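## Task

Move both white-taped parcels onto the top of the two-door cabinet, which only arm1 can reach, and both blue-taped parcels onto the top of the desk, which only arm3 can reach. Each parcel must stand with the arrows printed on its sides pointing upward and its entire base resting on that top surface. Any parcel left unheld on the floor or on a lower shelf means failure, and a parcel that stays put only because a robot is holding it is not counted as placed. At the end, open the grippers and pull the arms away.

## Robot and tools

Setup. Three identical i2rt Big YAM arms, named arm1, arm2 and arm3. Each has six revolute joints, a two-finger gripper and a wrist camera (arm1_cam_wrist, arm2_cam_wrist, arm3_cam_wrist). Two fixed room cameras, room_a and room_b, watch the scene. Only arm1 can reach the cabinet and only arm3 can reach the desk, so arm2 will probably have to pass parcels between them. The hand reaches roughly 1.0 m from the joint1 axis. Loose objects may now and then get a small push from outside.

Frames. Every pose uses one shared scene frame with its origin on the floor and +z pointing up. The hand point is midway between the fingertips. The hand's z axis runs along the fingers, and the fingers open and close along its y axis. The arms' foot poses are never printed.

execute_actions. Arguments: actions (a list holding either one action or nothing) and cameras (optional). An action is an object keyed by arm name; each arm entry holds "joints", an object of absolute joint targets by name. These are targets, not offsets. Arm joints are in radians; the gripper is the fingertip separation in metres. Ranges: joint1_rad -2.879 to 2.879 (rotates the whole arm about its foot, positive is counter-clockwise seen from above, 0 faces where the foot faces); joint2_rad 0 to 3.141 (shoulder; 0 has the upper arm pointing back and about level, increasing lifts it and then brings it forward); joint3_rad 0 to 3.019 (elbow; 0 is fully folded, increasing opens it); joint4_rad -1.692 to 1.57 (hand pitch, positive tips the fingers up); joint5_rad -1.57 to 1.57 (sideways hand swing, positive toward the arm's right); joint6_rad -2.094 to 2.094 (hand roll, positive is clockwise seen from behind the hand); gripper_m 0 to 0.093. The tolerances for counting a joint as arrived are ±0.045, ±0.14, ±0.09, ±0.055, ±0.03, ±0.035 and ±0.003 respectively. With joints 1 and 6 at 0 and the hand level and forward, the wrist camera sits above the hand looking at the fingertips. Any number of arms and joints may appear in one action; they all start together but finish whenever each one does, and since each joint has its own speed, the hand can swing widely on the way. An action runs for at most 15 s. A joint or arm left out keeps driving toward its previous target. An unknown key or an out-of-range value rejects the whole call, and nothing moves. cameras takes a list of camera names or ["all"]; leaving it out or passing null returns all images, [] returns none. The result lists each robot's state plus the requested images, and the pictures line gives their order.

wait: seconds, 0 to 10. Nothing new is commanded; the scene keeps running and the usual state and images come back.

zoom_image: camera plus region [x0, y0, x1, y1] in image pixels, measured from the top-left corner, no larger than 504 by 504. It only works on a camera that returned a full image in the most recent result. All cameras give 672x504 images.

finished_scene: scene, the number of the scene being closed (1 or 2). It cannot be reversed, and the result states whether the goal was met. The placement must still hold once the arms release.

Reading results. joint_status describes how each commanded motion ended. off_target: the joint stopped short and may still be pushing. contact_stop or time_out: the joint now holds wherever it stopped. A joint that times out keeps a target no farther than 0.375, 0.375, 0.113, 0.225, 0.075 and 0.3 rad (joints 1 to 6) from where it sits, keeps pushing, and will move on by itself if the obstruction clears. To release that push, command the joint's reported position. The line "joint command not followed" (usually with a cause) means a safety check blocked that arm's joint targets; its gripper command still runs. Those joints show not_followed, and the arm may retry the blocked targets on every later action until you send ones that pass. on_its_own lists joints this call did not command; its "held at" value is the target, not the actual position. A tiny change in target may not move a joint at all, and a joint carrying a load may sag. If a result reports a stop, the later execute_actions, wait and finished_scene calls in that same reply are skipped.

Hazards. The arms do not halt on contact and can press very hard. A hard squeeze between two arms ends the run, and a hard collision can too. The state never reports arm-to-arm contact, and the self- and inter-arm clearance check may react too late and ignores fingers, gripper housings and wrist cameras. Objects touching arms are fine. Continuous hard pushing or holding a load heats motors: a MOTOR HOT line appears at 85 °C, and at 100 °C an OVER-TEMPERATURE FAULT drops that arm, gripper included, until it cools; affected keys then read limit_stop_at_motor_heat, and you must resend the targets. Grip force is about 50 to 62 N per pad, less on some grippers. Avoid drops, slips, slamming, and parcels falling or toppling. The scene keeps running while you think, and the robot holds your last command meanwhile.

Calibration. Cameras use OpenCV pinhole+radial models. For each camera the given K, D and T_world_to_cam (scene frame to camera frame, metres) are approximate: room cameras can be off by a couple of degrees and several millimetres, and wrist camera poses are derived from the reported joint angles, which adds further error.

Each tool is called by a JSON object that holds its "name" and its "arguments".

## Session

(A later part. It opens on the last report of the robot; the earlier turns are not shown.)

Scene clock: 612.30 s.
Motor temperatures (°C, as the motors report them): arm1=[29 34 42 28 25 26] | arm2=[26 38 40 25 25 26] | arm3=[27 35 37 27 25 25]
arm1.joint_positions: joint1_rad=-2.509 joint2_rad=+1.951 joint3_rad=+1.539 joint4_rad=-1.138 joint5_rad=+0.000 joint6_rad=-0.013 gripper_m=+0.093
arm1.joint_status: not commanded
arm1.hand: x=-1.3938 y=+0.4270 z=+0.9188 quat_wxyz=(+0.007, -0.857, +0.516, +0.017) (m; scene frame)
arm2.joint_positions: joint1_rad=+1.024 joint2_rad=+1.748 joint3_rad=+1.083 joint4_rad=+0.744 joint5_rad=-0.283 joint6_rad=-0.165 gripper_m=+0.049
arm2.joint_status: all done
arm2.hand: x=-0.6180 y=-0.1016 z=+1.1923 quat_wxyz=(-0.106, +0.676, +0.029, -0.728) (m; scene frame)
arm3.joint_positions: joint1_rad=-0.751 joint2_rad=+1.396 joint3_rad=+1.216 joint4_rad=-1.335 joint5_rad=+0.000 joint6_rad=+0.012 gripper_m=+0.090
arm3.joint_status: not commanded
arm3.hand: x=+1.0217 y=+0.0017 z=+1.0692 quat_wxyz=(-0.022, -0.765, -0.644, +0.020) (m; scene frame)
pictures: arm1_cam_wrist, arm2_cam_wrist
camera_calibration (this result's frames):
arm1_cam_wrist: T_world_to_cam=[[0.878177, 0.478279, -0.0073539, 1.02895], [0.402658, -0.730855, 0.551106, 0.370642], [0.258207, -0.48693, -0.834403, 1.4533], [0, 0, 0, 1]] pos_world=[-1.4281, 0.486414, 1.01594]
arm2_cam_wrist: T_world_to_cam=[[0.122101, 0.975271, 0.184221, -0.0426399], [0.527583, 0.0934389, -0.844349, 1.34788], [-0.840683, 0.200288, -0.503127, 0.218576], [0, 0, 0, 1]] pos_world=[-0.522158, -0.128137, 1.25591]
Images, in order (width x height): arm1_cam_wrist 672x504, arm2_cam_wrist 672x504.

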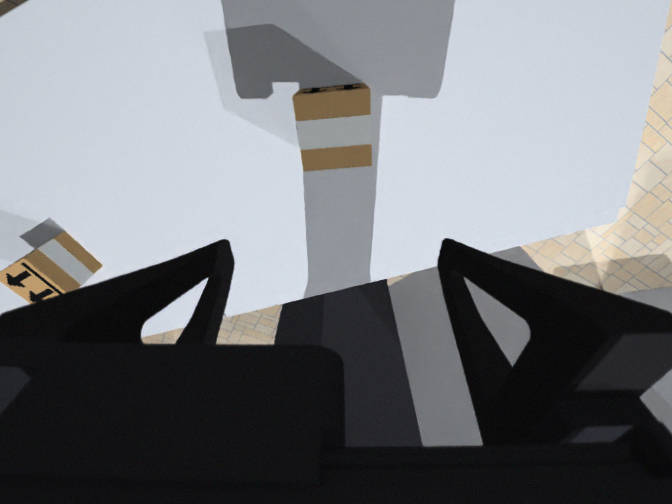

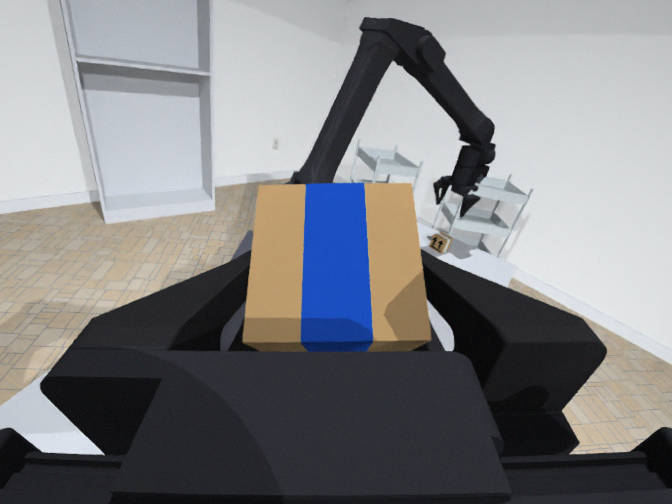

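{"name": "execute_actions", "arguments": {"actions": []}}

Scene clock: 631.37 s.
Motor temperatures (°C, as the motors report them): arm1=[29 34 42 28 25 26] | arm2=[26 38 42 25 25 26] | arm3=[27 35 37 27 25 25]
arm1.joint_positions: joint1_rad=-2.509 joint2_rad=+1.951 joint3_rad=+1.539 joint4_rad=-1.138 joint5_rad=+0.000 joint6_rad=-0.013 gripper_m=+0.093
arm1.joint_status: not commanded
arm1.hand: x=-1.3938 y=+0.4270 z=+0.9188 quat_wxyz=(+0.007, -0.857, +0.516, +0.017) (m; scene frame)
arm2.joint_positions: joint1_rad=+1.024 joint2_rad=+1.748 joint3_rad=+1.083 joint4_rad=+0.744 joint5_rad=-0.283 joint6_rad=-0.165 gripper_m=+0.049
arm2.joint_status: all done
arm2.hand: x=-0.6180 y=-0.1016 z=+1.1923 quat_wxyz=(-0.106, +0.676, +0.029, -0.728) (m; scene frame)
arm3.joint_positions: joint1_rad=-0.751 joint2_rad=+1.396 joint3_rad=+1.216 joint4_rad=-1.335 joint5_rad=+0.000 joint6_rad=+0.012 gripper_m=+0.090
arm3.joint_status: not commanded
arm3.hand: x=+1.0217 y=+0.0017 z=+1.0692 quat_wxyz=(-0.022, -0.765, -0.644, +0.020) (m; scene frame)
pictures: arm1_cam_wrist, arm2_cam_wrist, arm3_cam_wrist, room_a, room_b
camera_calibration (this result's frames):
arm1_cam_wrist: T_world_to_cam=[[0.878177, 0.478279, -0.0073539, 1.02895], [0.402658, -0.730855, 0.551106, 0.370642], [0.258207, -0.48693, -0.834403, 1.4533], [0, 0, 0, 1]] pos_world=[-1.4281, 0.486414, 1.01594]
arm2_cam_wrist: T_world_to_cam=[[0.122101, 0.975271, 0.184221, -0.0426399], [0.527583, 0.0934389, -0.844349, 1.34788], [-0.840683, 0.200288, -0.503127, 0.218576], [0, 0, 0, 1]] pos_world=[-0.522158, -0.128137, 1.25591]
arm3_cam_wrist: T_world_to_cam=[[-0.983607, 0.180279, 0.00397013, 0.999006], [0.154478, 0.831071, 0.534282, -0.73164], [0.0930204, 0.526137, -0.845297, 0.935689], [0, 0, 0, 1]] pos_world=[1.00861, -0.0643559, 1.17787]
Images, in order (width x height): arm1_cam_wrist 672x504, arm2_cam_wrist 672x504, arm3_cam_wrist 672x504, room_a 672x504, room_b 672x504.

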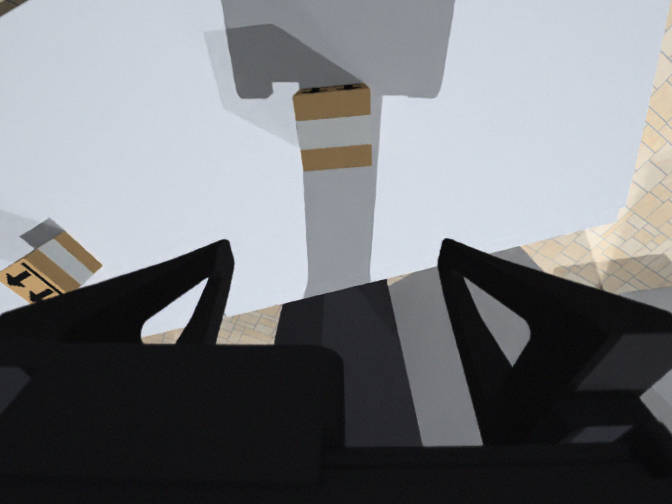

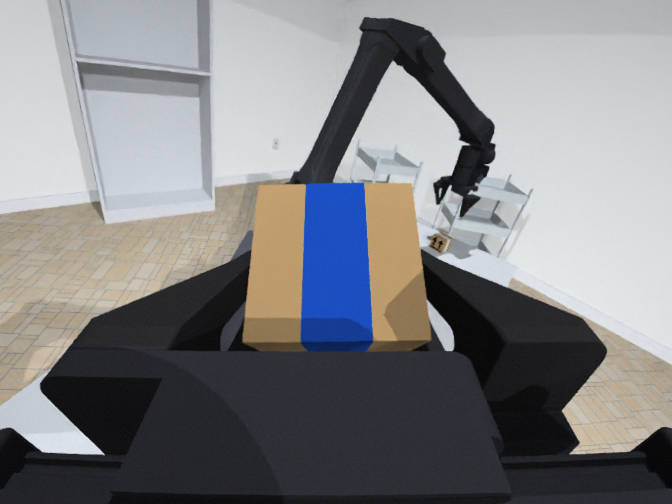

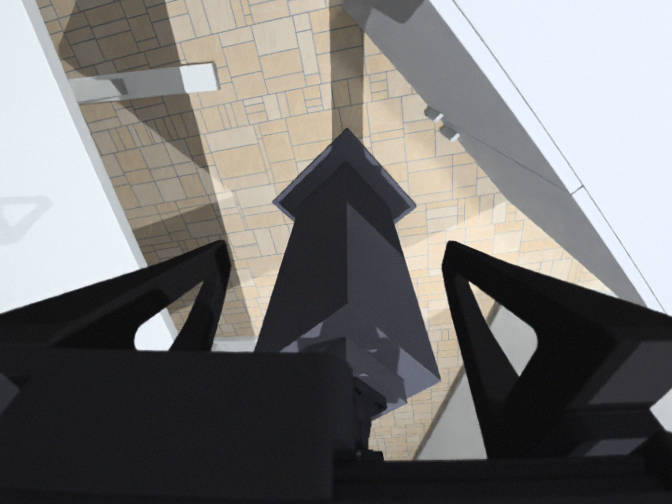

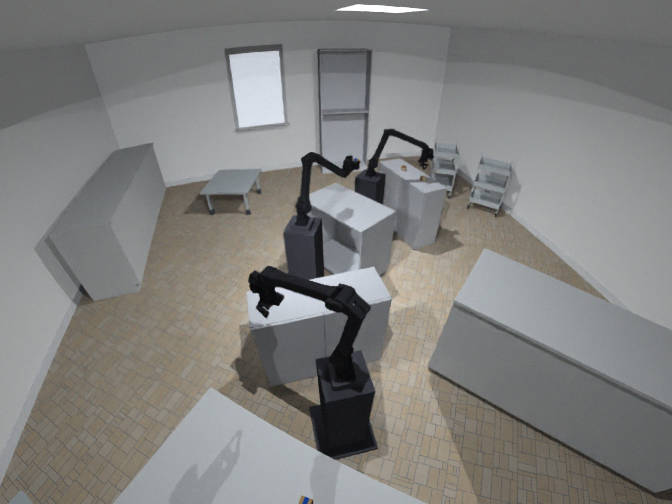

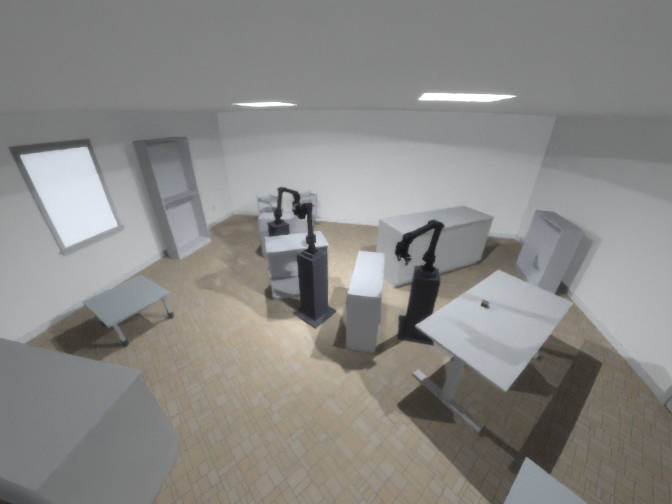

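{"name": "execute_actions", "arguments": {"actions": [{"arm2":{"joints":{"joint1_rad":-1.27,"joint2_rad":1.75,"joint3_rad":1.66,"joint4_rad":-1.42,"joint5_rad":-0.54,"joint6_rad":1.585}},"arm1":{"joints":{"joint1_rad":-1.905,"joint2_rad":1.93,"joint3_rad":1.409,"joint4_rad":-1.045,"joint6_rad":1.715,"gripper_m":0.093}}}], "cameras": ["arm1_cam_wrist","arm2_cam_wrist","room_a"]}}

Scene clock: 690.10 s.
Motor temperatures (°C, as the motors report them): arm1=[29 34 42 28 25 26] | arm2=[26 38 43 25 25 26] | arm3=[27 34 36 27 25 25]
arm1.joint_positions: joint1_rad=-1.899 joint2_rad=+1.939 joint3_rad=+1.400 joint4_rad=-1.054 joint5_rad=-0.002 joint6_rad=+1.700 gripper_m=+0.093
arm1.joint_status: all done
arm1.hand: x=-1.6104 y=+0.1652 z=+0.8778 quat_wxyz=(+0.003, -0.459, +0.888, -0.002) (m; scene frame)
arm2.joint_positions: joint1_rad=-1.277 joint2_rad=+1.771 joint3_rad=+1.629 joint4_rad=-1.412 joint5_rad=-0.537 joint6_rad=+1.568 gripper_m=+0.049
arm2.joint_status: all done
arm2.hand: x=+0.4946 y=-0.0016 z=+1.1218 quat_wxyz=(+0.224, -0.508, -0.819, -0.147) (m; scene frame)
arm3.joint_positions: joint1_rad=-0.751 joint2_rad=+1.396 joint3_rad=+1.216 joint4_rad=-1.335 joint5_rad=+0.000 joint6_rad=+0.012 gripper_m=+0.090
arm3.joint_status: not commanded
arm3.hand: x=+1.0217 y=+0.0017 z=+1.0692 quat_wxyz=(-0.022, -0.765, -0.644, +0.020) (m; scene frame)
pictures: arm1_cam_wrist, arm2_cam_wrist, room_a
camera_calibration (this result's frames):
arm1_cam_wrist: T_world_to_cam=[[0.822876, -0.568213, 0.00303927, 1.41884], [-0.464821, -0.67005, 0.57877, -1.14226], [-0.326828, -0.477668, -0.815485, 0.387228], [0, 0, 0, 1]] pos_world=[-1.57192, 0.225801, 0.97257]
arm2_cam_wrist: T_world_to_cam=[[-0.896858, -0.442276, -0.00612723, 0.452168], [-0.179364, 0.350987, 0.919041, -0.936036], [-0.404319, 0.825349, -0.394114, 0.761311], [0, 0, 0, 1]] pos_world=[0.545451, -0.0998275, 1.16307]
Images, in order (width x height): arm1_cam_wrist 672x504, arm2_cam_wrist 672x504, room_a 672x504.

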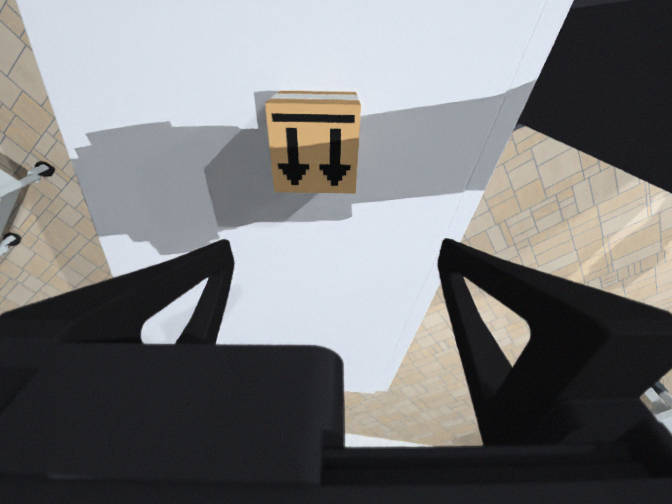

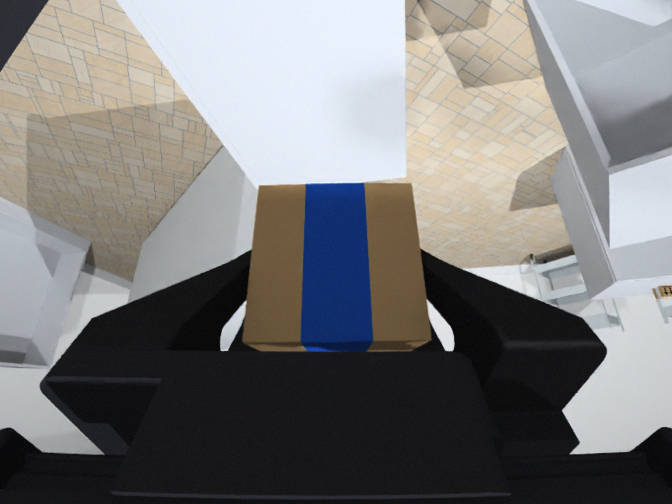

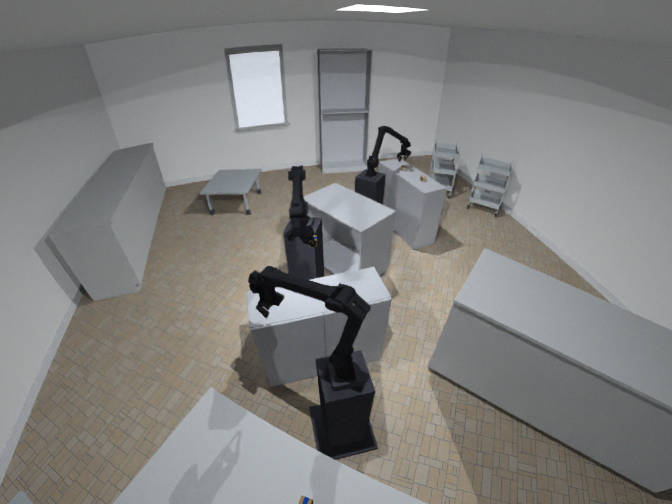

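{"name": "zoom_image", "arguments": {"camera": "arm1_cam_wrist", "region": [220, 60, 420, 260]}}

Region (220, 60, 420, 260) of arm1_cam_wrist's 672x504 image, scaled by 2.520, with more detail than that image has.

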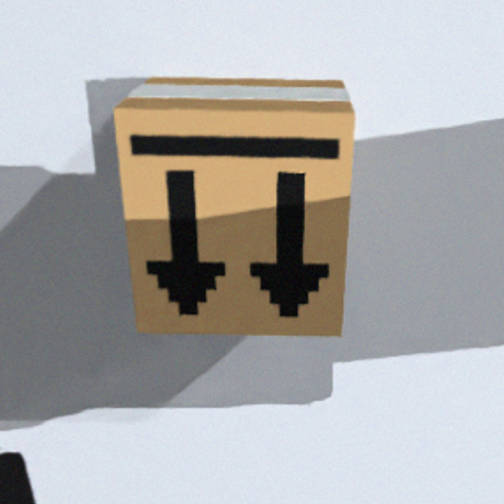

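{"name": "execute_actions", "arguments": {"actions": [{"arm2":{"joints":{"joint2_rad":2.275,"joint4_rad":-0.925}},"arm1":{"joints":{"joint1_rad":-1.945,"joint2_rad":2.03,"joint3_rad":1.41,"joint4_rad":-0.95,"joint6_rad":1.64}}}], "cameras": ["arm1_cam_wrist","arm2_cam_wrist","room_a"]}}

Scene clock: 716.07 s.
Motor temperatures (°C, as the motors report them): arm1=[29 34 41 28 25 26] | arm2=[26 39 45 24 25 26] | arm3=[27 34 36 27 25 25]
arm1.joint_positions: joint1_rad=-1.942 joint2_rad=+2.044 joint3_rad=+1.400 joint4_rad=-0.964 joint5_rad=-0.002 joint6_rad=+1.654 gripper_m=+0.093
arm1.joint_status: all done
arm1.hand: x=-1.6060 y=+0.1900 z=+0.8220 quat_wxyz=(+0.006, -0.461, +0.888, -0.009) (m; scene frame)
arm2.joint_positions: joint1_rad=-1.277 joint2_rad=+2.292 joint3_rad=+1.633 joint4_rad=-0.933 joint5_rad=-0.538 joint6_rad=+1.570 gripper_m=+0.049
arm2.joint_status: all done
arm2.hand: x=+0.5592 y=+0.0316 z=+0.8235 quat_wxyz=(+0.234, -0.513, -0.815, -0.131) (m; scene frame)
arm3.joint_positions: joint1_rad=-0.751 joint2_rad=+1.396 joint3_rad=+1.216 joint4_rad=-1.335 joint5_rad=+0.000 joint6_rad=+0.012 gripper_m=+0.090
arm3.joint_status: not commanded
arm3.hand: x=+1.0217 y=+0.0017 z=+1.0692 quat_wxyz=(-0.022, -0.765, -0.644, +0.020) (m; scene frame)
pictures: arm1_cam_wrist, arm2_cam_wrist, room_a
camera_calibration (this result's frames):
arm1_cam_wrist: T_world_to_cam=[[0.82422, -0.565975, 0.0182533, 1.41865], [-0.470378, -0.666344, 0.578559, -1.1007], [-0.315287, -0.485446, -0.815437, 0.374976], [0, 0, 0, 1]] pos_world=[-1.5688, 0.251506, 0.916693]
arm2_cam_wrist: T_world_to_cam=[[-0.896872, -0.441045, 0.0331796, 0.490587], [-0.14618, 0.366388, 0.918908, -0.680944], [-0.417436, 0.819292, -0.393075, 0.649088], [0, 0, 0, 1]] pos_world=[0.611406, -0.0659317, 0.864587]
Images, in order (width x height): arm1_cam_wrist 672x504, arm2_cam_wrist 672x504, room_a 672x504.

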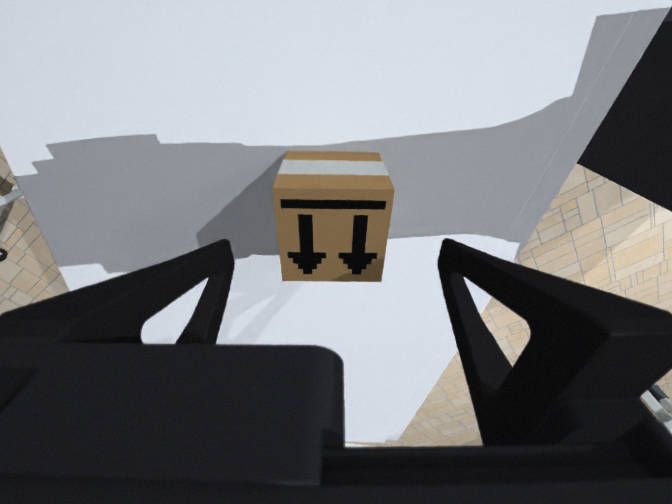

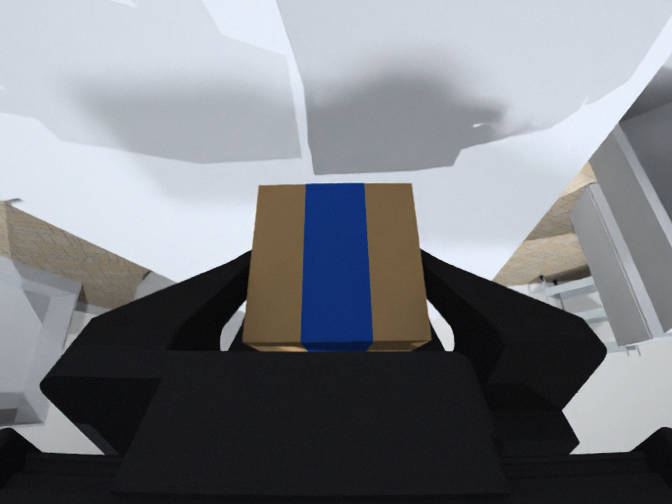

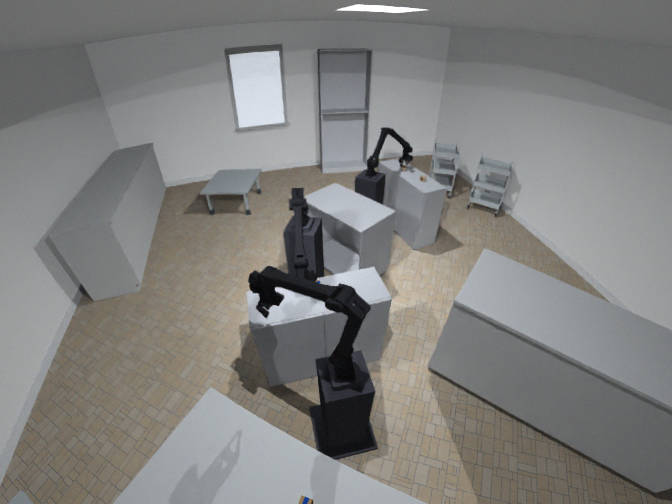

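{"name": "execute_actions", "arguments": {"actions": [{"arm2":{"joints":{"joint2_rad":2.355,"joint4_rad":-0.865}},"arm1":{"joints":{"joint2_rad":2.105,"joint4_rad":-0.875}}}], "cameras": ["arm1_cam_wrist","arm2_cam_wrist"]}}

Scene clock: 723.57 s.
Motor temperatures (°C, as the motors report them): arm1=[29 34 41 28 25 26] | arm2=[26 39 44 24 25 26] | arm3=[27 34 36 27 25 25]
arm1.joint_positions: joint1_rad=-1.942 joint2_rad=+2.111 joint3_rad=+1.400 joint4_rad=-0.888 joint5_rad=-0.002 joint6_rad=+1.654 gripper_m=+0.093
arm1.joint_status: all done
arm1.hand: x=-1.6115 y=+0.1934 z=+0.7857 quat_wxyz=(+0.004, -0.461, +0.888, -0.005) (m; scene frame)
arm2.joint_positions: joint1_rad=-1.277 joint2_rad=+2.356 joint3_rad=+1.633 joint4_rad=-0.873 joint5_rad=-0.538 joint6_rad=+1.570 gripper_m=+0.049
arm2.joint_status: all done
arm2.hand: x=+0.5572 y=+0.0309 z=+0.7849 quat_wxyz=(+0.235, -0.514, -0.815, -0.129) (m; scene frame)
arm3.joint_positions: joint1_rad=-0.751 joint2_rad=+1.396 joint3_rad=+1.216 joint4_rad=-1.335 joint5_rad=+0.000 joint6_rad=+0.012 gripper_m=+0.090
arm3.joint_status: not commanded
arm3.hand: x=+1.0217 y=+0.0017 z=+1.0692 quat_wxyz=(-0.022, -0.765, -0.644, +0.020) (m; scene frame)
pictures: arm1_cam_wrist, arm2_cam_wrist
camera_calibration (this result's frames):
arm1_cam_wrist: T_world_to_cam=[[0.824337, -0.566006, 0.0102639, 1.43225], [-0.466355, -0.668703, 0.579094, -1.07353], [-0.320907, -0.482155, -0.815196, 0.335427], [0, 0, 0, 1]] pos_world=[-1.57366, 0.25452, 0.880411]
arm2_cam_wrist: T_world_to_cam=[[-0.896729, -0.440998, 0.0373732, 0.486446], [-0.142722, 0.368075, 0.918777, -0.647366], [-0.418935, 0.81856, -0.393004, 0.634509], [0, 0, 0, 1]] pos_world=[0.609635, -0.0665826, 0.82597]
Images, in order (width x height): arm1_cam_wrist 672x504, arm2_cam_wrist 672x504.

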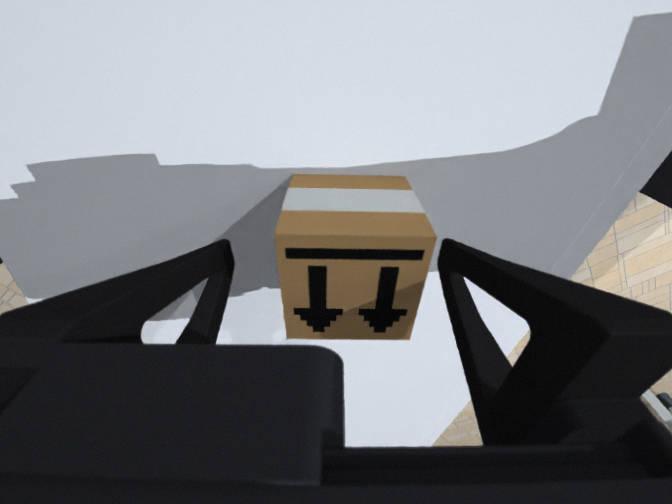

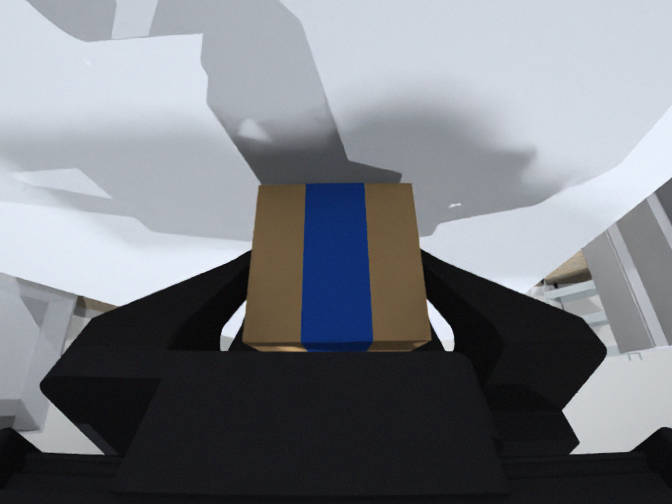

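{"name": "execute_actions", "arguments": {"actions": [{"arm2":{"joints":{"joint2_rad":2.38,"joint4_rad":-0.85}},"arm1":{"joints":{"joint2_rad":2.14}}}], "cameras": ["arm1_cam_wrist","arm2_cam_wrist"]}}

Scene clock: 730.67 s.
Motor temperatures (°C, as the motors report them): arm1=[29 34 41 28 25 26] | arm2=[26 39 43 24 25 26] | arm3=[27 34 36 27 25 25]
arm1.joint_positions: joint1_rad=-1.942 joint2_rad=+2.135 joint3_rad=+1.400 joint4_rad=-0.888 joint5_rad=-0.002 joint6_rad=+1.654 gripper_m=+0.093
arm1.joint_status: all done
arm1.hand: x=-1.6072 y=+0.1909 z=+0.7729 quat_wxyz=(+0.011, -0.460, +0.887, -0.015) (m; scene frame)
arm2.joint_positions: joint1_rad=-1.277 joint2_rad=+2.359 joint3_rad=+1.633 joint4_rad=-0.859 joint5_rad=-0.539 joint6_rad=+1.570 gripper_m=+0.049
arm2.joint_status: all done
arm2.hand: x=+0.5594 y=+0.0321 z=+0.7830 quat_wxyz=(+0.233, -0.512, -0.816, -0.134) (m; scene frame)
arm3.joint_positions: joint1_rad=-0.751 joint2_rad=+1.396 joint3_rad=+1.216 joint4_rad=-1.335 joint5_rad=+0.000 joint6_rad=+0.012 gripper_m=+0.090
arm3.joint_status: not commanded
arm3.hand: x=+1.0217 y=+0.0017 z=+1.0692 quat_wxyz=(-0.022, -0.765, -0.644, +0.020) (m; scene frame)
pictures: arm1_cam_wrist, arm2_cam_wrist
camera_calibration (this result's frames):
arm1_cam_wrist: T_world_to_cam=[[0.823822, -0.565815, 0.034228, 1.40812], [-0.478411, -0.661634, 0.577377, -1.08511], [-0.304042, -0.49203, -0.81576, 0.354548], [0, 0, 0, 1]] pos_world=[-1.57137, 0.25324, 0.867546]
arm2_cam_wrist: T_world_to_cam=[[-0.897088, -0.441113, 0.0255512, 0.498481], [-0.152155, 0.362693, 0.919404, -0.640847], [-0.414828, 0.820898, -0.392485, 0.630939], [0, 0, 0, 1]] pos_world=[0.611404, -0.0656198, 0.824094]
Images, in order (width x height): arm1_cam_wrist 672x504, arm2_cam_wrist 672x504.

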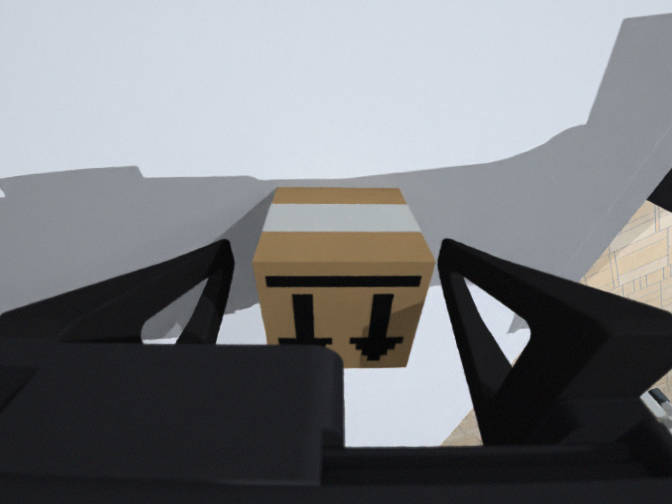

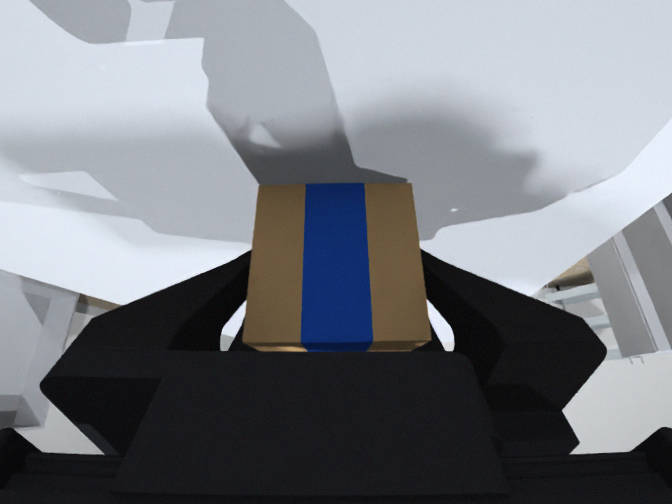

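{"name": "execute_actions", "arguments": {"actions": [{"arm2":{"joints":{"joint2_rad":2.36,"gripper_m":0.092}},"arm1":{"joints":{"gripper_m":0.035}}}], "cameras": ["arm1_cam_wrist","arm2_cam_wrist"]}}

Scene clock: 733.27 s.
Motor temperatures (°C, as the motors report them): arm1=[29 34 41 28 25 26] | arm2=[26 39 43 24 25 26] | arm3=[27 34 36 27 25 25]
arm1.joint_positions: joint1_rad=-1.942 joint2_rad=+2.135 joint3_rad=+1.400 joint4_rad=-0.888 joint5_rad=-0.002 joint6_rad=+1.654 gripper_m=+0.050
arm1.joint_status: gripper_m off_target (ended at +0.050, target +0.035)
arm1.hand: x=-1.6073 y=+0.1911 z=+0.7729 quat_wxyz=(+0.011, -0.461, +0.887, -0.015) (m; scene frame)
arm2.joint_positions: joint1_rad=-1.277 joint2_rad=+2.359 joint3_rad=+1.633 joint4_rad=-0.859 joint5_rad=-0.539 joint6_rad=+1.570 gripper_m=+0.092
arm2.joint_status: all done
arm2.hand: x=+0.5594 y=+0.0321 z=+0.7830 quat_wxyz=(+0.233, -0.512, -0.816, -0.134) (m; scene frame)
arm3.joint_positions: joint1_rad=-0.751 joint2_rad=+1.396 joint3_rad=+1.216 joint4_rad=-1.335 joint5_rad=+0.000 joint6_rad=+0.012 gripper_m=+0.090
arm3.joint_status: not commanded
arm3.hand: x=+1.0217 y=+0.0017 z=+1.0692 quat_wxyz=(-0.022, -0.765, -0.644, +0.020) (m; scene frame)
pictures: arm1_cam_wrist, arm2_cam_wrist
camera_calibration (this result's frames):
arm1_cam_wrist: T_world_to_cam=[[0.824051, -0.565505, 0.0338222, 1.40885], [-0.478065, -0.662118, 0.577108, -1.08421], [-0.303963, -0.491736, -0.815967, 0.354812], [0, 0, 0, 1]] pos_world=[-1.57143, 0.25331, 0.86757]
arm2_cam_wrist: T_world_to_cam=[[-0.897088, -0.441113, 0.0255512, 0.498481], [-0.152155, 0.362693, 0.919404, -0.640847], [-0.414828, 0.820898, -0.392485, 0.630939], [0, 0, 0, 1]] pos_world=[0.611404, -0.0656198, 0.824094]
Images, in order (width x height): arm1_cam_wrist 672x504, arm2_cam_wrist 672x504.

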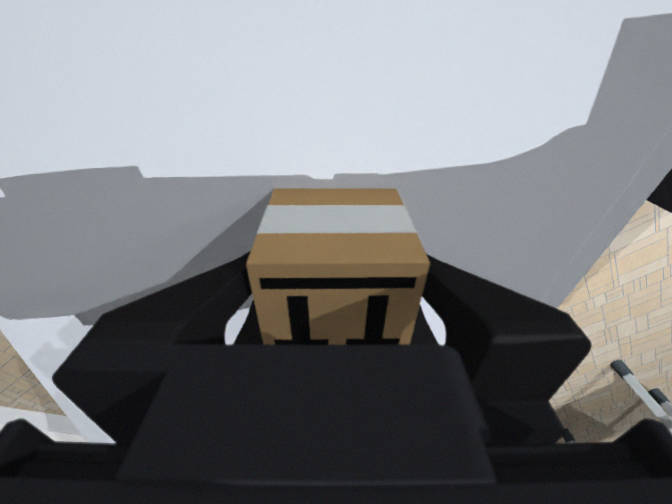

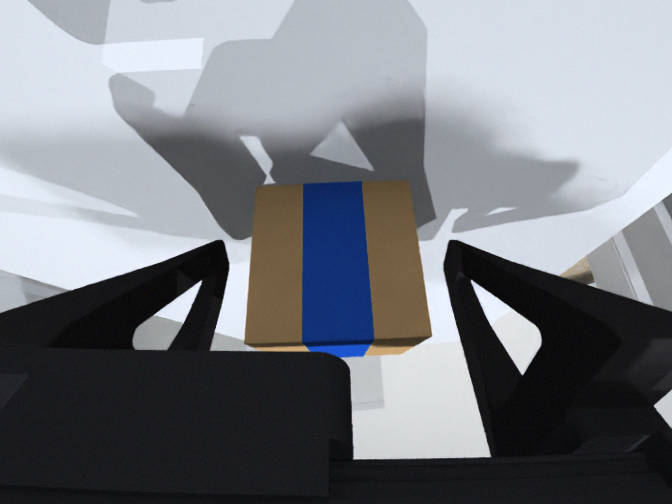

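{"name": "execute_actions", "arguments": {"actions": [{"arm2":{"joints":{"joint2_rad":2.05,"joint4_rad":-1.15}},"arm1":{"joints":{"joint2_rad":2.11,"joint3_rad":1.59,"joint4_rad":-1.02,"joint6_rad":-0.015}}}], "cameras": ["arm1_cam_wrist","arm2_cam_wrist"]}}

Scene clock: 750.83 s.
Motor temperatures (°C, as the motors report them): arm1=[29 34 41 28 25 26] | arm2=[26 39 43 24 25 26] | arm3=[27 34 36 27 25 25]
arm1.joint_positions: joint1_rad=-1.942 joint2_rad=+2.118 joint3_rad=+1.558 joint4_rad=-1.008 joint5_rad=-0.002 joint6_rad=+0.000 gripper_m=+0.050
arm1.joint_status: all done
arm1.hand: x=-1.6488 y=+0.2151 z=+0.8307 quat_wxyz=(+0.003, -0.965, +0.262, +0.008) (m; scene frame)
arm2.joint_positions: joint1_rad=-1.277 joint2_rad=+2.045 joint3_rad=+1.645 joint4_rad=-1.142 joint5_rad=-0.539 joint6_rad=+1.570 gripper_m=+0.092
arm2.joint_status: all done
arm2.hand: x=+0.5543 y=+0.0285 z=+0.9754 quat_wxyz=(+0.222, -0.507, -0.819, -0.152) (m; scene frame)
arm3.joint_positions: joint1_rad=-0.751 joint2_rad=+1.396 joint3_rad=+1.216 joint4_rad=-1.335 joint5_rad=+0.000 joint6_rad=+0.012 gripper_m=+0.090
arm3.joint_status: not commanded
arm3.hand: x=+1.0217 y=+0.0017 z=+1.0692 quat_wxyz=(-0.022, -0.765, -0.644, +0.020) (m; scene frame)
pictures: arm1_cam_wrist, arm2_cam_wrist
camera_calibration (this result's frames):
arm1_cam_wrist: T_world_to_cam=[[0.495051, 0.868864, -0.000569261, 0.63228], [0.715975, -0.407568, 0.566805, 0.800974], [0.492244, -0.281005, -0.823852, 1.67523], [0, 0, 0, 1]] pos_world=[-1.71111, 0.247834, 0.926505]
arm2_cam_wrist: T_world_to_cam=[[-0.897337, -0.440996, -0.0175511, 0.529505], [-0.187709, 0.345353, 0.919509, -0.797079], [-0.399439, 0.828404, -0.392677, 0.698671], [0, 0, 0, 1]] pos_world=[0.604602, -0.0699979, 1.01657]
Images, in order (width x height): arm1_cam_wrist 672x504, arm2_cam_wrist 672x504.

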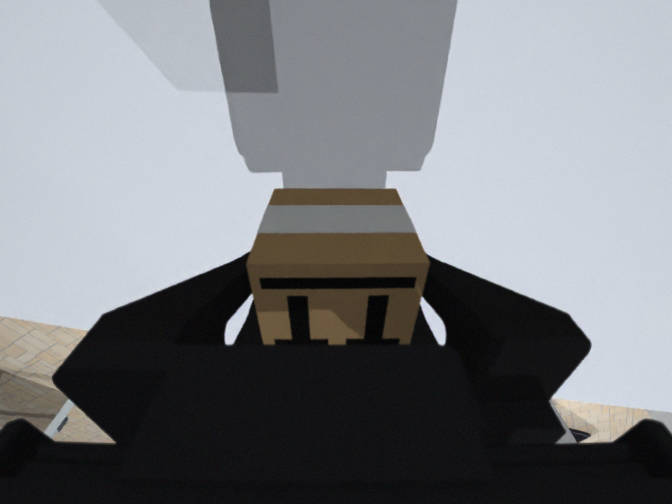

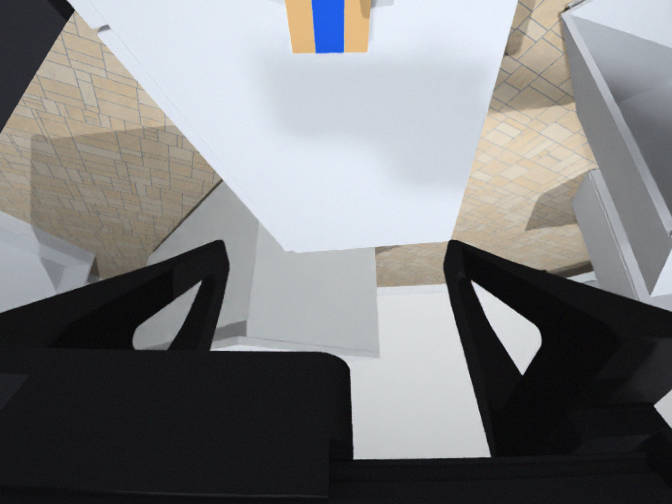

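{"name": "execute_actions", "arguments": {"actions": [{"arm2":{"joints":{"joint1_rad":0.2,"joint2_rad":1.5,"joint3_rad":1.2,"joint4_rad":-1.3,"joint5_rad":0,"joint6_rad":0}},"arm1":{"joints":{"joint2_rad":2.19,"joint4_rad":-0.945}},"arm3":{"joints":{"joint1_rad":-1.1}}}], "cameras": ["arm1_cam_wrist","room_a"]}}

Scene clock: 760.00 s.
Motor temperatures (°C, as the motors report them): arm1=[29 34 41 28 25 26] | arm2=[26 39 43 24 25 26] | arm3=[27 34 36 27 25 25]
arm1.joint_positions: joint1_rad=-1.942 joint2_rad=+2.204 joint3_rad=+1.558 joint4_rad=-0.959 joint5_rad=-0.002 joint6_rad=-0.001 gripper_m=+0.050
arm1.joint_status: all done
arm1.hand: x=-1.6462 y=+0.2138 z=+0.7811 quat_wxyz=(-0.001, -0.965, +0.261, -0.009) (m; scene frame)
arm2.joint_positions: joint1_rad=+0.201 joint2_rad=+1.496 joint3_rad=+1.202 joint4_rad=-1.292 joint5_rad=-0.003 joint6_rad=+0.017 gripper_m=+0.092
arm2.joint_status: all done
arm2.hand: x=-0.1075 y=+0.0765 z=+1.0712 quat_wxyz=(+0.007, +0.818, -0.575, +0.002) (m; scene frame)
arm3.joint_positions: joint1_rad=-1.107 joint2_rad=+1.396 joint3_rad=+1.216 joint4_rad=-1.335 joint5_rad=+0.000 joint6_rad=+0.012 gripper_m=+0.090
arm3.joint_status: all done
arm3.hand: x=+0.8841 y=+0.0501 z=+1.0681 quat_wxyz=(-0.018, -0.867, -0.498, +0.022) (m; scene frame)
pictures: arm1_cam_wrist, room_a
camera_calibration (this result's frames):
arm1_cam_wrist: T_world_to_cam=[[0.494536, 0.869157, -0.00100841, 0.631522], [0.698233, -0.396591, 0.595975, 0.772353], [0.517596, -0.295435, -0.803002, 1.66125], [0, 0, 0, 1]] pos_world=[-1.71145, 0.248207, 0.874318]
Images, in order (width x height): arm1_cam_wrist 672x504, room_a 672x504.

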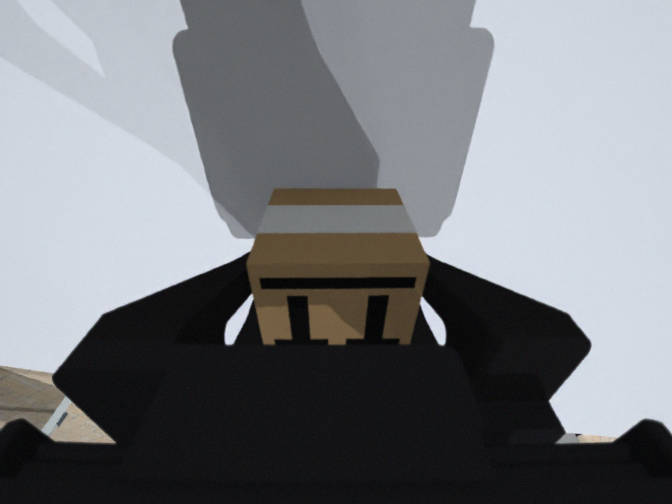

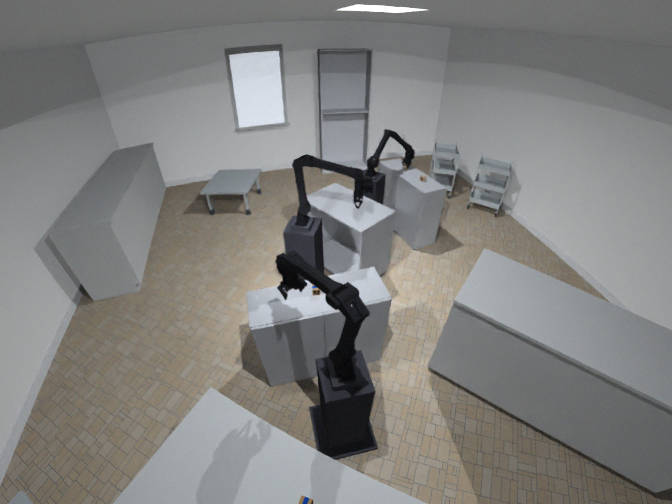

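{"name": "execute_actions", "arguments": {"actions": [{"arm1":{"joints":{"joint2_rad":2.228}},"arm3":{"joints":{"joint1_rad":-1.527,"joint2_rad":2.0,"joint3_rad":1.84,"joint4_rad":-1.38,"joint6_rad":0.195,"gripper_m":0.093}}}], "cameras": ["arm1_cam_wrist","arm3_cam_wrist","room_a"]}}

Scene clock: 766.53 s.
Motor temperatures (°C, as the motors report them): arm1=[29 34 41 28 25 26] | arm2=[26 38 42 24 25 26] | arm3=[27 34 37 27 25 25]
arm1.joint_positions: joint1_rad=-1.942 joint2_rad=+2.217 joint3_rad=+1.558 joint4_rad=-0.957 joint5_rad=-0.002 joint6_rad=-0.002 gripper_m=+0.050
arm1.joint_status: all done
arm1.hand: x=-1.6442 y=+0.2128 z=+0.7733 quat_wxyz=(-0.003, -0.965, +0.261, -0.015) (m; scene frame)
arm2.joint_positions: joint1_rad=+0.201 joint2_rad=+1.496 joint3_rad=+1.202 joint4_rad=-1.292 joint5_rad=-0.003 joint6_rad=+0.017 gripper_m=+0.092
arm2.joint_status: not commanded
arm2.hand: x=-0.1075 y=+0.0765 z=+1.0712 quat_wxyz=(+0.007, +0.818, -0.575, +0.002) (m; scene frame)
arm3.joint_positions: joint1_rad=-1.532 joint2_rad=+2.003 joint3_rad=+1.785 joint4_rad=-1.374 joint5_rad=+0.000 joint6_rad=+0.181 gripper_m=+0.093
arm3.joint_status: all done
arm3.hand: x=+0.5955 y=+0.0495 z=+0.9819 quat_wxyz=(+0.002, -0.975, -0.223, -0.013) (m; scene frame)
pictures: arm1_cam_wrist, arm3_cam_wrist, room_a
camera_calibration (this result's frames):
arm1_cam_wrist: T_world_to_cam=[[0.493582, 0.869699, -0.000804205, 0.629603], [0.692631, -0.39253, 0.60513, 0.758117], [0.525966, -0.299238, -0.796126, 1.66292], [0, 0, 0, 1]] pos_world=[-1.71049, 0.247628, 0.86564]
arm3_cam_wrist: T_world_to_cam=[[-0.426577, 0.904389, 0.0106139, 0.197431], [0.723719, 0.334274, 0.603732, -1.04149], [0.542461, 0.265219, -0.797117, 0.574363], [0, 0, 0, 1]] pos_world=[0.526392, 0.0172541, 1.08452]
Images, in order (width x height): arm1_cam_wrist 672x504, arm3_cam_wrist 672x504, room_a 672x504.

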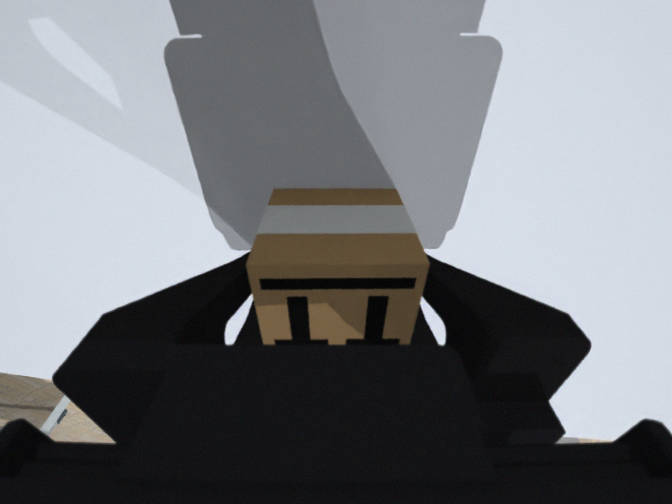

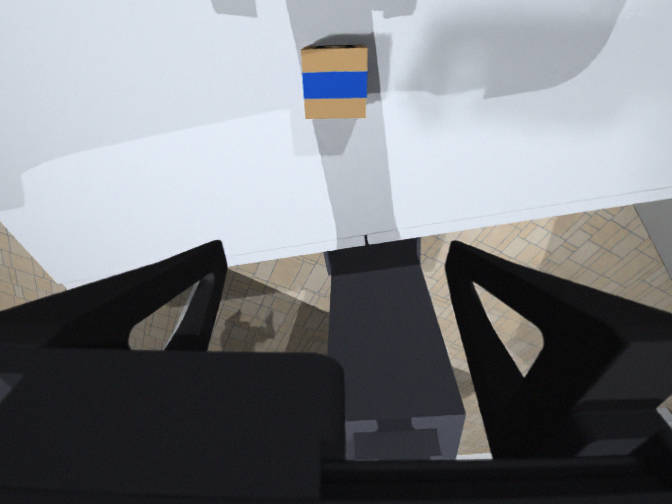

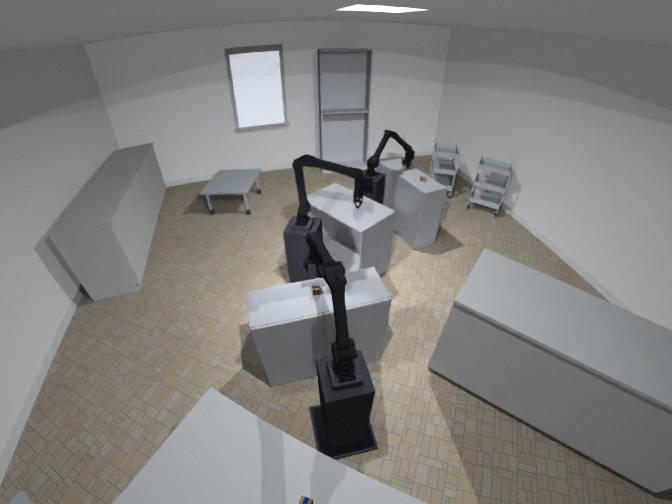

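{"name": "execute_actions", "arguments": {"actions": [{"arm1":{"joints":{"joint2_rad":2.217,"gripper_m":0.093}},"arm3":{"joints":{"joint1_rad":-1.55,"joint2_rad":2.215,"joint3_rad":1.73,"joint4_rad":-1.09}}}], "cameras": ["arm1_cam_wrist","arm3_cam_wrist"]}}

Scene clock: 787.90 s.
Motor temperatures (°C, as the motors report them): arm1=[29 34 42 28 25 26] | arm2=[26 37 42 24 25 26] | arm3=[27 36 42 27 25 25]
arm1.joint_positions: joint1_rad=-1.942 joint2_rad=+2.217 joint3_rad=+1.558 joint4_rad=-0.957 joint5_rad=-0.002 joint6_rad=-0.002 gripper_m=+0.093
arm1.joint_status: all done
arm1.hand: x=-1.6442 y=+0.2128 z=+0.7733 quat_wxyz=(-0.003, -0.965, +0.261, -0.015) (m; scene frame)
arm2.joint_positions: joint1_rad=+0.201 joint2_rad=+1.496 joint3_rad=+1.202 joint4_rad=-1.292 joint5_rad=-0.003 joint6_rad=+0.017 gripper_m=+0.092
arm2.joint_status: not commanded
arm2.hand: x=-0.1075 y=+0.0765 z=+1.0712 quat_wxyz=(+0.007, +0.818, -0.575, +0.002) (m; scene frame)
arm3.joint_positions: joint1_rad=-1.541 joint2_rad=+2.227 joint3_rad=+1.724 joint4_rad=-1.105 joint5_rad=+0.000 joint6_rad=+0.181 gripper_m=+0.093
arm3.joint_status: all done
arm3.hand: x=+0.5751 y=+0.0402 z=+0.8241 quat_wxyz=(+0.005, -0.976, -0.219, -0.020) (m; scene frame)
pictures: arm1_cam_wrist, arm3_cam_wrist
camera_calibration (this result's frames):
arm1_cam_wrist: T_world_to_cam=[[0.493582, 0.869699, -0.000804205, 0.629603], [0.692631, -0.39253, 0.60513, 0.758117], [0.525966, -0.299238, -0.796126, 1.66292], [0, 0, 0, 1]] pos_world=[-1.71049, 0.247628, 0.86564]
arm3_cam_wrist: T_world_to_cam=[[-0.41887, 0.907947, 0.013456, 0.192007], [0.719195, 0.322672, 0.615339, -0.934866], [0.554353, 0.267424, -0.788148, 0.44773], [0, 0, 0, 1]] pos_world=[0.504577, 0.0075894, 0.925553]
Images, in order (width x height): arm1_cam_wrist 672x504, arm3_cam_wrist 672x504.

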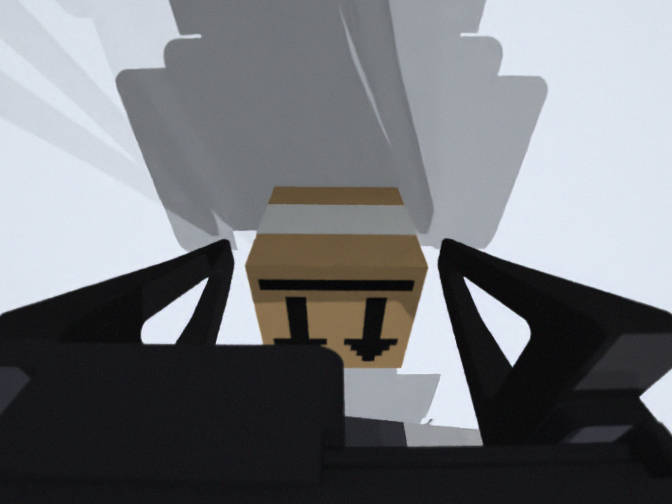

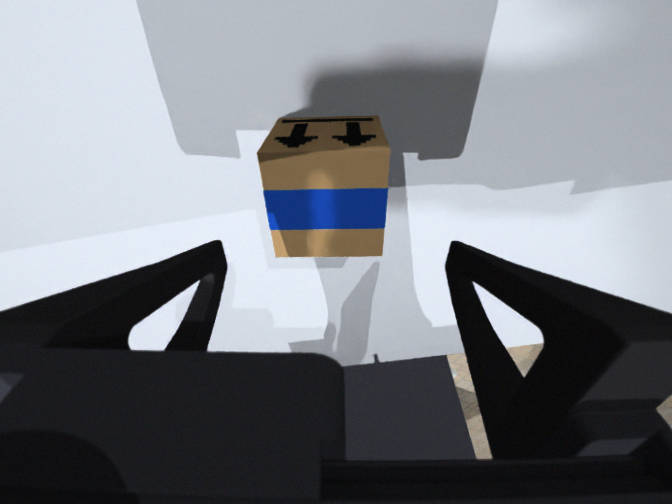

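{"name": "execute_actions", "arguments": {"actions": [{"arm1":{"joints":{"joint2_rad":1.85,"joint4_rad":0.76}},"arm3":{"joints":{"joint2_rad":2.305,"joint3_rad":1.79,"joint4_rad":-1.02}}}], "cameras": ["arm1_cam_wrist","arm3_cam_wrist"]}}

Scene clock: 798.47 s.
Motor temperatures (°C, as the motors report them): arm1=[29 34 42 28 25 26] | arm2=[26 37 42 24 25 26] | arm3=[27 37 41 27 25 25]
arm1.joint_positions: joint1_rad=-1.942 joint2_rad=+1.852 joint3_rad=+1.571 joint4_rad=+0.738 joint5_rad=-0.002 joint6_rad=-0.002 gripper_m=+0.093
arm1.joint_status: all done
arm1.hand: x=-1.7974 y=+0.2998 z=+1.3419 quat_wxyz=(+0.225, -0.505, +0.134, +0.823) (m; scene frame)
arm2.joint_positions: joint1_rad=+0.201 joint2_rad=+1.496 joint3_rad=+1.202 joint4_rad=-1.292 joint5_rad=-0.003 joint6_rad=+0.017 gripper_m=+0.092
arm2.joint_status: not commanded
arm2.hand: x=-0.1075 y=+0.0765 z=+1.0712 quat_wxyz=(+0.007, +0.818, -0.575, +0.002) (m; scene frame)
arm3.joint_positions: joint1_rad=-1.541 joint2_rad=+2.294 joint3_rad=+1.746 joint4_rad=-1.033 joint5_rad=+0.000 joint6_rad=+0.181 gripper_m=+0.093
arm3.joint_status: all done
arm3.hand: x=+0.5635 y=+0.0315 z=+0.7889 quat_wxyz=(+0.000, -0.976, -0.219, -0.008) (m; scene frame)
pictures: arm1_cam_wrist, arm3_cam_wrist
camera_calibration (this result's frames):
arm1_cam_wrist: T_world_to_cam=[[0.507353, 0.861545, 0.0182252, 0.631581], [0.135991, -0.0591631, -0.988942, 1.59292], [-0.85094, 0.504222, -0.147179, -1.36436], [0, 0, 0, 1]] pos_world=[-1.69805, 0.238046, 1.36299]
arm3_cam_wrist: T_world_to_cam=[[-0.418466, 0.908192, 0.00856688, 0.199074], [0.732019, 0.331678, 0.595094, -0.893664], [0.537618, 0.255298, -0.80361, 0.450801], [0, 0, 0, 1]] pos_world=[0.495126, 0.000523009, 0.892377]
Images, in order (width x height): arm1_cam_wrist 672x504, arm3_cam_wrist 672x504.

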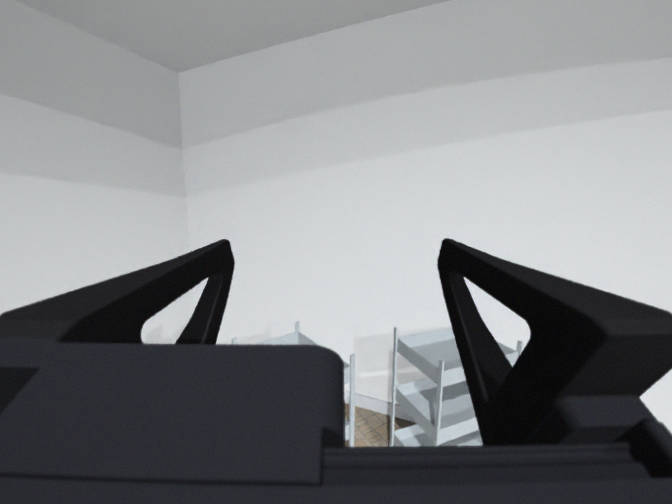

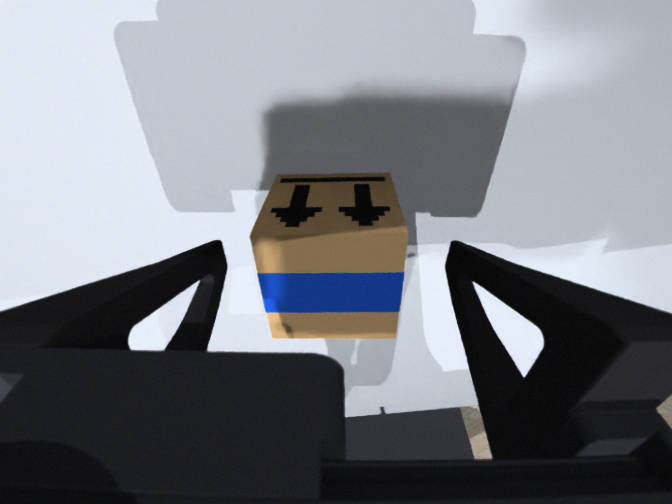

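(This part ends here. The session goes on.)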